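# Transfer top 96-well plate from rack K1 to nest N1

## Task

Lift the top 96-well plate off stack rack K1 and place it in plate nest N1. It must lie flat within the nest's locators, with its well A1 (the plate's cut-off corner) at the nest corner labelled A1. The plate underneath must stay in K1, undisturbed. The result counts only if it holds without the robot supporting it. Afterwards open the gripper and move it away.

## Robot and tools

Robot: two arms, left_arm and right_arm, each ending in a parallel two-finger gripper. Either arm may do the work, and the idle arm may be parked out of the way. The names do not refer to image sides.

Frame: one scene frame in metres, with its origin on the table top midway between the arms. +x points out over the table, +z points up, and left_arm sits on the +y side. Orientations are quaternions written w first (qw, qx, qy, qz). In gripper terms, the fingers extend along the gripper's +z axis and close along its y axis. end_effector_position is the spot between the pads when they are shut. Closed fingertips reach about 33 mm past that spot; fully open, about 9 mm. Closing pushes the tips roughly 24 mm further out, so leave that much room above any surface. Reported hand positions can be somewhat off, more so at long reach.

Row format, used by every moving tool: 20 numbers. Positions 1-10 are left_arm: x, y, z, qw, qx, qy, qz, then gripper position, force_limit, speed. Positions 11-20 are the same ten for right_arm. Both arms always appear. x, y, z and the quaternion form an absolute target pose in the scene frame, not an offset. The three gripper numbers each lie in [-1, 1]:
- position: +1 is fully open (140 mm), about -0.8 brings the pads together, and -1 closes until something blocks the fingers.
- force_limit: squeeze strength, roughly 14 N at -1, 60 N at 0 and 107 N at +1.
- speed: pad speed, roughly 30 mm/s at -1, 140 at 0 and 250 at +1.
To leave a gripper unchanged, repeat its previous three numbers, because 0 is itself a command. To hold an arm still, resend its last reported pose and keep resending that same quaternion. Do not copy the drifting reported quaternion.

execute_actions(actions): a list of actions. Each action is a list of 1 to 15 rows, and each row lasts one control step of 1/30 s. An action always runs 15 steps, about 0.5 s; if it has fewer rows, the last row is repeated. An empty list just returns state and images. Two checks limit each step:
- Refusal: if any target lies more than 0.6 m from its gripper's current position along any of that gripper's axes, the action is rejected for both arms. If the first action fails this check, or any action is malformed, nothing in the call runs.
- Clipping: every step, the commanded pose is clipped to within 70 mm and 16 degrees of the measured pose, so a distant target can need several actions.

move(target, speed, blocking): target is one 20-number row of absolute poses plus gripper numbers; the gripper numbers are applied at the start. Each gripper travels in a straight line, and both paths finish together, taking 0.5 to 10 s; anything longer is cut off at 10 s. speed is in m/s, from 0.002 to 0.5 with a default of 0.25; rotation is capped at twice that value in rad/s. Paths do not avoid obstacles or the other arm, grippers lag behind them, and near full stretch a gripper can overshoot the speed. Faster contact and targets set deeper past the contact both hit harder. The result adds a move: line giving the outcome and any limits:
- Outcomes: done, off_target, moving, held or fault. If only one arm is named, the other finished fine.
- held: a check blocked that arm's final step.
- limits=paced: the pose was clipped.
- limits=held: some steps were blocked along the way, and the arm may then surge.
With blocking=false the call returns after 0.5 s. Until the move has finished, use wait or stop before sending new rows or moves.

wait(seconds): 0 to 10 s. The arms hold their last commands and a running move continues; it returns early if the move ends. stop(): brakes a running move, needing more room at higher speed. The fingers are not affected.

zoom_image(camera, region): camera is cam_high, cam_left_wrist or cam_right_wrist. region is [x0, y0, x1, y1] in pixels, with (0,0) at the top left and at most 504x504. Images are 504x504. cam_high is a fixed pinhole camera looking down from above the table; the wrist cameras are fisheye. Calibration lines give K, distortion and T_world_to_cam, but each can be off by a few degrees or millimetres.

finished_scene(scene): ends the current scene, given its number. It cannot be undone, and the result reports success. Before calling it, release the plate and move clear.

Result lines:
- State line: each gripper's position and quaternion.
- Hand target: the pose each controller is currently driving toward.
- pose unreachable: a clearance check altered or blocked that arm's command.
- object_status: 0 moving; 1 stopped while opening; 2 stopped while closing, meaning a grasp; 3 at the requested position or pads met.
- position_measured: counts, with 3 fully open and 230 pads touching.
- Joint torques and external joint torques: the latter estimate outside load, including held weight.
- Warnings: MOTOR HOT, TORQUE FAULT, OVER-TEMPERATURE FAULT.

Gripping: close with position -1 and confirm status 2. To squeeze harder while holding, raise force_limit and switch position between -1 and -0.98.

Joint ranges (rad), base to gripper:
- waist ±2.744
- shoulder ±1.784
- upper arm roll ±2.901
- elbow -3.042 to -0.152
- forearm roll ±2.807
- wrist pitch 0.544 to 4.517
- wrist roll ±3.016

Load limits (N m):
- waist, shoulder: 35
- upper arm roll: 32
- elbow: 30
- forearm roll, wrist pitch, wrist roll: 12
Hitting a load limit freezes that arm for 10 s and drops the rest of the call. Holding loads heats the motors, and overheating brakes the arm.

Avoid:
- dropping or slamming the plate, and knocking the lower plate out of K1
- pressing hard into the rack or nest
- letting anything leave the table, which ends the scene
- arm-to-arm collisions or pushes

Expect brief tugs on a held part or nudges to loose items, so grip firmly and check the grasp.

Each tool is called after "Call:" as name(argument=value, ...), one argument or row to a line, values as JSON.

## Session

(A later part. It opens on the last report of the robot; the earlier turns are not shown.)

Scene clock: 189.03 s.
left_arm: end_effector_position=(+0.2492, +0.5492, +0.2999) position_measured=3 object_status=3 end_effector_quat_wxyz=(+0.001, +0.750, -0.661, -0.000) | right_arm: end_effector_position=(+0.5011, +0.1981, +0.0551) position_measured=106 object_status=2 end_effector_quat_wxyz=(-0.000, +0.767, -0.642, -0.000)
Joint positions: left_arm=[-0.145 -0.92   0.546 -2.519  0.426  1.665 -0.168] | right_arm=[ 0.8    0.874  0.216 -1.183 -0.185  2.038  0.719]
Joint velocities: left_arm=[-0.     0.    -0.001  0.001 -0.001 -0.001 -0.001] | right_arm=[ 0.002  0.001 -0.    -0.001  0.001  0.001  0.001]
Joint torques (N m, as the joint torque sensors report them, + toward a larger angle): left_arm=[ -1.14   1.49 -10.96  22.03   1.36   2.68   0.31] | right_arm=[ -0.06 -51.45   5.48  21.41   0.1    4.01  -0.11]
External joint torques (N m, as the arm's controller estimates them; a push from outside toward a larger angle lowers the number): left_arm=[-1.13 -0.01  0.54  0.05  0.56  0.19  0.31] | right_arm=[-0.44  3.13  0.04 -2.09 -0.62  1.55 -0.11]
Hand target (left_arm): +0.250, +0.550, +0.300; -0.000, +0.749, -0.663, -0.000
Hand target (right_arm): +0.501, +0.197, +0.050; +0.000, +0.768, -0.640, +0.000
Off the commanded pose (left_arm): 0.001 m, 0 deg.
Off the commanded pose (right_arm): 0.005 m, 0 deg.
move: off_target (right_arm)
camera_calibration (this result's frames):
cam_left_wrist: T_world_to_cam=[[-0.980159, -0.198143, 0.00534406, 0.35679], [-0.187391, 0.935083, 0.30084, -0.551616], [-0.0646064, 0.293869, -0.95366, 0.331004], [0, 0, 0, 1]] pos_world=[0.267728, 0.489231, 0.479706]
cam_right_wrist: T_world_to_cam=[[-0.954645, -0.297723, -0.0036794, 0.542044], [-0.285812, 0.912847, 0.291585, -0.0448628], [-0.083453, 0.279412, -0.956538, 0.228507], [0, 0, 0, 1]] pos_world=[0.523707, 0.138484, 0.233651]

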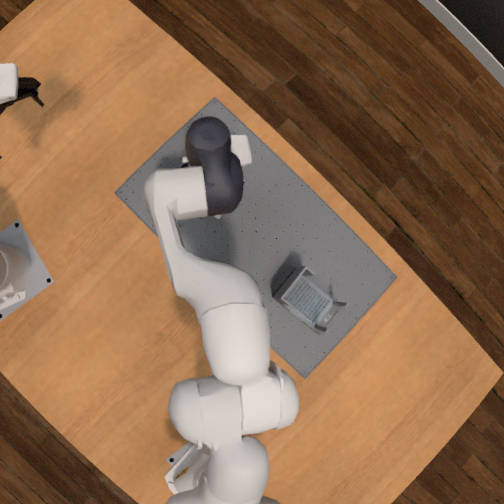

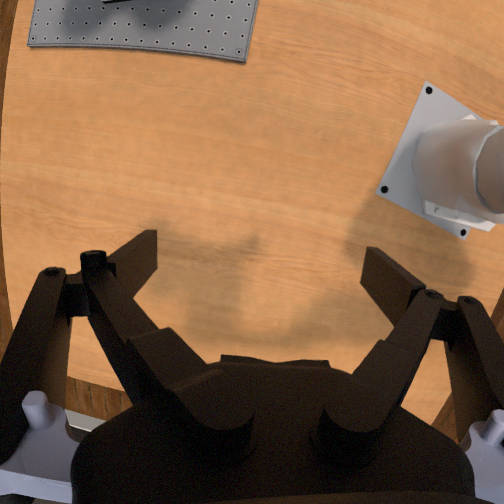

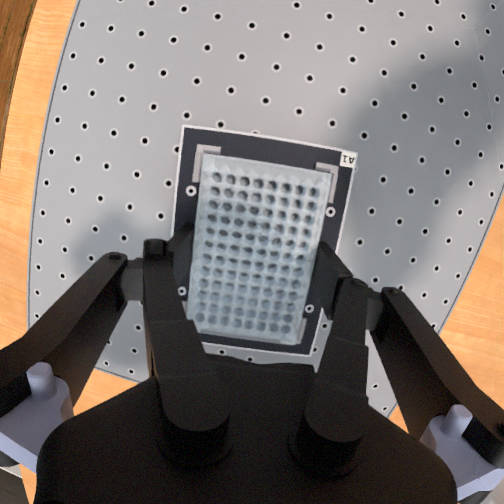

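Call:
execute_actions(
  actions=[
    [[0.25,0.55,0.3,0,0.749,-0.663,0,1,0,0,0.5012,0.1975,0.054,0,0.768,-0.64,0,-1,0,-1]],
    [[0.25,0.55,0.3,0,0.749,-0.663,0,1,0,0,0.5012,0.1975,0.054,0,0.768,-0.64,0,0.6,0,-0.6]],
  ],
)

Call:
move(
  target=[0.25,0.55,0.3,0,0.749,-0.663,0,1,0,0,0.497,0.22,0.13,0,0.768,-0.64,0,0.6,0,-0.6],
  speed=0.12,
)

Call:
zoom_image(
  camera="cam_right_wrist",
  region=[160,100,360,300],
)

Call:
move(
  target=[0.25,0.55,0.3,0,0.749,-0.663,0,1,0,0,0.3,0.0,0.27,0,0.9,-0.43,0,0.6,0,-0.6],
  speed=0.4,
)

Call:
zoom_image(
  camera="cam_high",
  region=[160,135,260,235],
)

Scene clock: 198.47 s.
left_arm: end_effector_position=(+0.2492, +0.5492, +0.2999) position_measured=3 object_status=3 end_effector_quat_wxyz=(+0.001, +0.750, -0.661, -0.000) | right_arm: end_effector_position=(+0.5011, +0.1980, +0.0554) position_measured=53 object_status=0 end_effector_quat_wxyz=(-0.000, +0.767, -0.642, -0.000)
Joint positions: left_arm=[-0.145 -0.92   0.546 -2.519  0.426  1.665 -0.168] | right_arm=[ 0.8    0.873  0.216 -1.184 -0.185  2.039  0.718]
Joint velocities: left_arm=[ 0.002 -0.     0.001 -0.001 -0.    -0.    -0.   ] | right_arm=[ 0.     0.    -0.     0.    -0.001 -0.001 -0.   ]
Joint torques (N m, as the joint torque sensors report them, + toward a larger angle): left_arm=[ -0.92   1.4  -11.27  21.89   1.34   2.71   0.32] | right_arm=[ -0.09 -54.45   5.92  22.9    0.38   2.97  -0.17]
External joint torques (N m, as the arm's controller estimates them; a push from outside toward a larger angle lowers the number): left_arm=[-0.96 -0.06  0.23 -0.15  0.54  0.2   0.32] | right_arm=[ 0.02  0.23  0.77 -0.67 -0.32  0.51 -0.17]
External joint torques at the end of the 1st action: left_arm=[-1.19  0.21  0.44  0.02  0.53  0.19  0.32] | right_arm=[-0.31  0.73  1.06 -1.31 -0.37  0.58 -0.15]
Hand target (left_arm): +0.250, +0.550, +0.300; -0.000, +0.749, -0.663, -0.000
Hand target (right_arm): +0.501, +0.198, +0.054; +0.000, +0.768, -0.640, +0.000
Off the commanded pose (left_arm): 0.001 m, 0 deg.
Off the commanded pose (right_arm): 0.001 m, 0 deg.
camera_calibration (this result's frames):
cam_left_wrist: T_world_to_cam=[[-0.980162, -0.198128, 0.00533728, 0.35679], [-0.187378, 0.935085, 0.30084, -0.551622], [-0.0645957, 0.293872, -0.95366, 0.331001], [0, 0, 0, 1]] pos_world=[0.267732, 0.489232, 0.479708]
cam_right_wrist: T_world_to_cam=[[-0.954341, -0.298692, -0.00398962, 0.542008], [-0.286821, 0.912517, 0.291627, -0.0443603], [-0.0834659, 0.279456, -0.956524, 0.228764], [0, 0, 0, 1]] pos_world=[0.523631, 0.138443, 0.233917]

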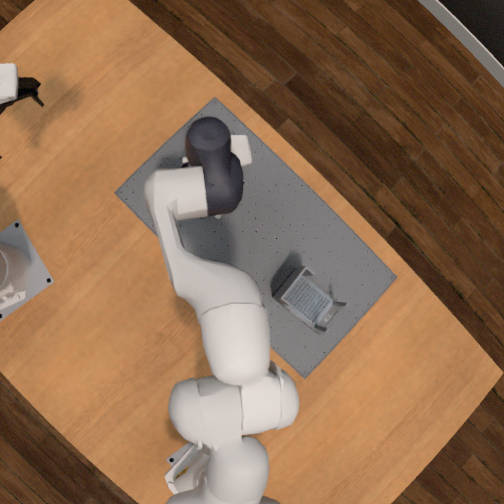

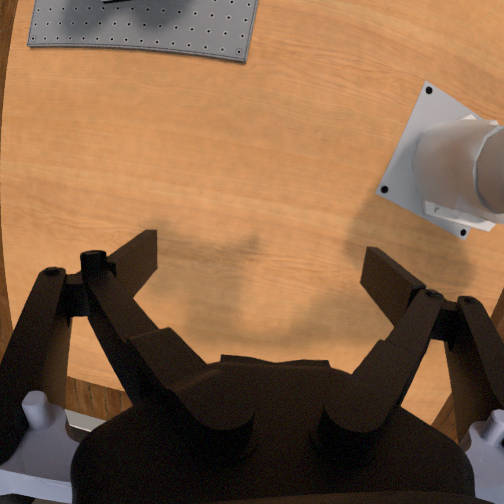

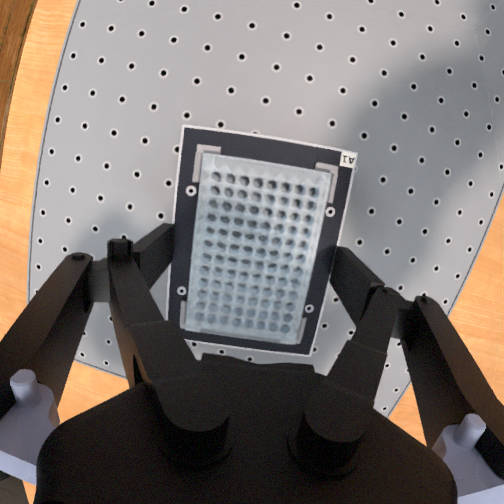

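Scene clock: 199.77 s.
left_arm: end_effector_position=(+0.2492, +0.5492, +0.2999) position_measured=3 object_status=3 end_effector_quat_wxyz=(+0.001, +0.750, -0.661, -0.000) | right_arm: end_effector_position=(+0.4991, +0.2179, +0.1300) position_measured=53 object_status=3 end_effector_quat_wxyz=(-0.001, +0.769, -0.639, +0.002)
Joint positions: left_arm=[-0.145 -0.92   0.546 -2.519  0.426  1.665 -0.168] | right_arm=[ 0.837  0.871  0.224 -0.993 -0.181  1.85   0.718]
Joint velocities: left_arm=[ 0.002  0.    -0.001 -0.001 -0.    -0.     0.001] | right_arm=[-0.001 -0.    -0.     0.004  0.    -0.008  0.   ]
Joint torques (N m, as the joint torque sensors report them, + toward a larger angle): left_arm=[ -1.07   1.43 -11.16  21.94   1.33   2.65   0.31] | right_arm=[  1.62 -54.54   6.46  25.29   1.42   2.35   0.2 ]
External joint torques (N m, as the arm's controller estimates them; a push from outside toward a larger angle lowers the number): left_arm=[-1.15  0.    0.32 -0.1   0.53  0.15  0.31] | right_arm=[ 1.75  0.81  1.7   1.18  0.67 -0.13  0.2 ]
Hand target (left_arm): +0.250, +0.550, +0.300; -0.000, +0.749, -0.663, -0.000
Hand target (right_arm): +0.496, +0.220, +0.130; +0.000, +0.769, -0.639, -0.001
Off the commanded pose (left_arm): 0.001 m, 0 deg.
Off the commanded pose (right_arm): 0.003 m, 0 deg.
move: done
camera_calibration (this result's frames):
cam_left_wrist: T_world_to_cam=[[-0.980162, -0.198125, 0.00533511, 0.356791], [-0.187376, 0.935086, 0.30084, -0.551623], [-0.0645929, 0.293872, -0.95366, 0.331001], [0, 0, 0, 1]] pos_world=[0.267732, 0.489232, 0.479709]
cam_right_wrist: T_world_to_cam=[[-0.952034, -0.305897, -0.0075895, 0.547239], [-0.294861, 0.910492, 0.289934, -0.080197], [-0.0817799, 0.278265, -0.957016, 0.293932], [0, 0, 0, 1]] pos_world=[0.521381, 0.158626, 0.308703]

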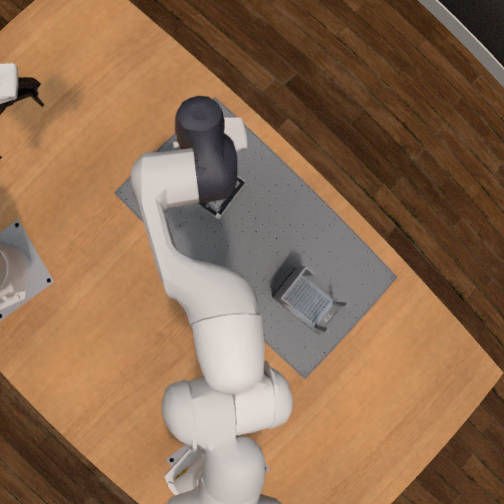

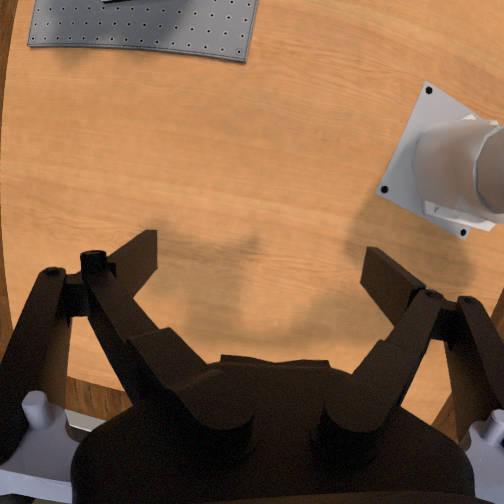

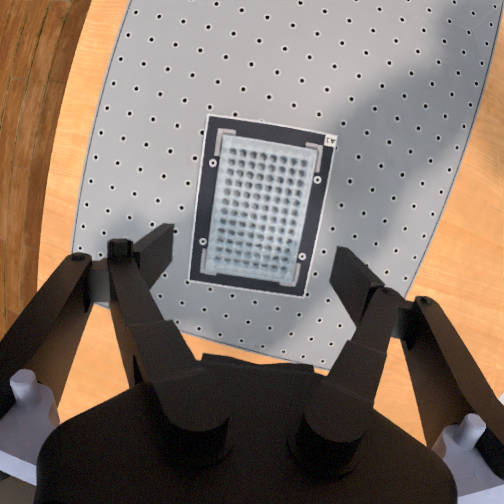

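Region (160, 100, 360, 300) of cam_right_wrist's 504x504 image, scaled by 2.520, with more detail than that image has.

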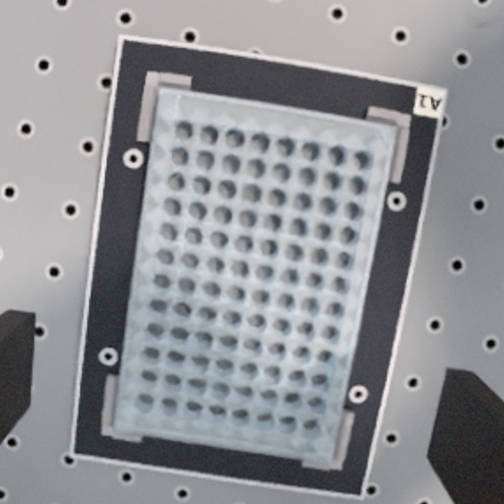

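Scene clock: 201.77 s.
left_arm: end_effector_position=(+0.2492, +0.5492, +0.2999) position_measured=3 object_status=3 end_effector_quat_wxyz=(+0.001, +0.750, -0.661, -0.000) | right_arm: end_effector_position=(+0.3022, -0.0002, +0.2711) position_measured=53 object_status=3 end_effector_quat_wxyz=(+0.001, +0.899, -0.437, +0.003)
Joint positions: left_arm=[-0.145 -0.92   0.546 -2.519  0.426  1.665 -0.168] | right_arm=[ 0.706 -0.245  0.236 -2.199  0.055  1.959  0.119]
Joint velocities: left_arm=[ 0.001  0.001 -0.    -0.     0.    -0.    -0.001] | right_arm=[ 0.    -0.001 -0.001  0.     0.    -0.001 -0.029]
Joint torques (N m, as the joint torque sensors report them, + toward a larger angle): left_arm=[ -1.12   1.52 -11.28  22.12   1.38   2.72   0.33] | right_arm=[  1.68 -23.06  -2.66  23.21   1.55   3.09  -0.23]
External joint torques (N m, as the arm's controller estimates them; a push from outside toward a larger angle lowers the number): left_arm=[-1.11  0.01  0.23  0.11  0.58  0.22  0.33] | right_arm=[ 1.7  -0.49 -0.7  -1.1   0.82  0.6  -0.24]
Hand target (left_arm): +0.250, +0.550, +0.300; -0.000, +0.749, -0.663, -0.000
Hand target (right_arm): +0.301, +0.001, +0.271; -0.000, +0.903, -0.430, +0.001
Off the commanded pose (left_arm): 0.001 m, 0 deg.
Off the commanded pose (right_arm): 0.002 m, 1 deg.
move: done
camera_calibration (this result's frames):
cam_left_wrist: T_world_to_cam=[[-0.980163, -0.198123, 0.00533372, 0.356791], [-0.187375, 0.935086, 0.30084, -0.551623], [-0.0645908, 0.293872, -0.95366, 0.331001], [0, 0, 0, 1]] pos_world=[0.267733, 0.489232, 0.479709]
cam_right_wrist: T_world_to_cam=[[-0.702168, -0.712003, -0.00335976, 0.217418], [-0.683018, 0.672235, 0.285632, 0.137883], [-0.201112, 0.202856, -0.958333, 0.509963], [0, 0, 0, 1]] pos_world=[0.3494, -0.0413368, 0.450061]

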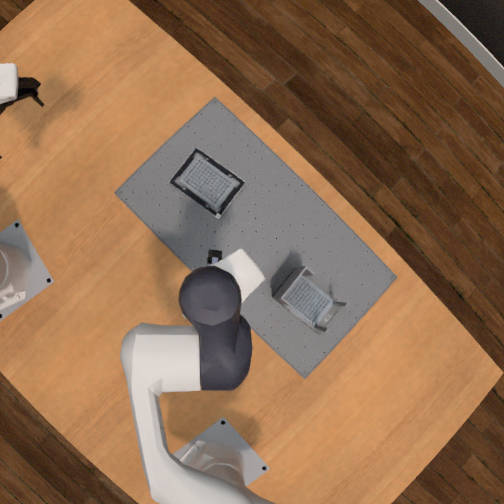

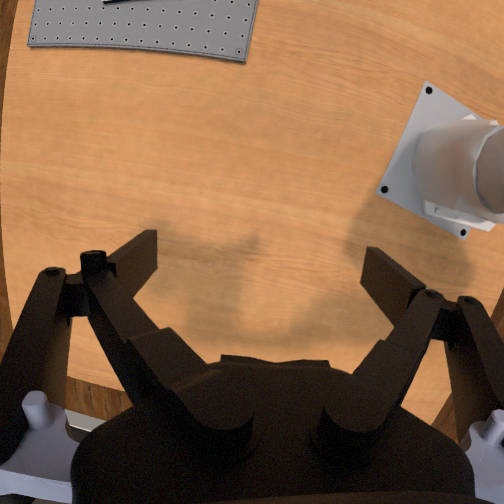

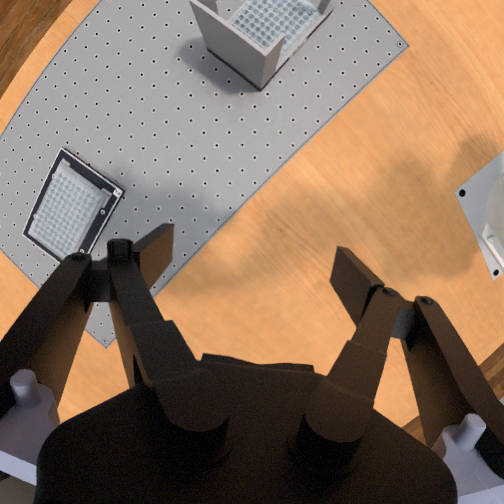

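Region (160, 135, 260, 235) of cam_high's 504x504 image, scaled by 5.040, with more detail than that image has.

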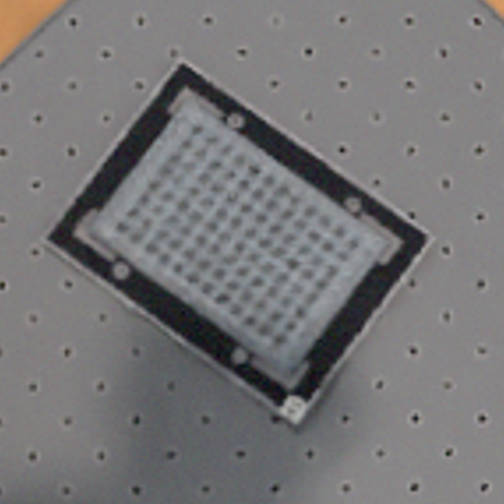

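Call:
finished_scene(
  scene=1,
)

The scene is finished: the task was done.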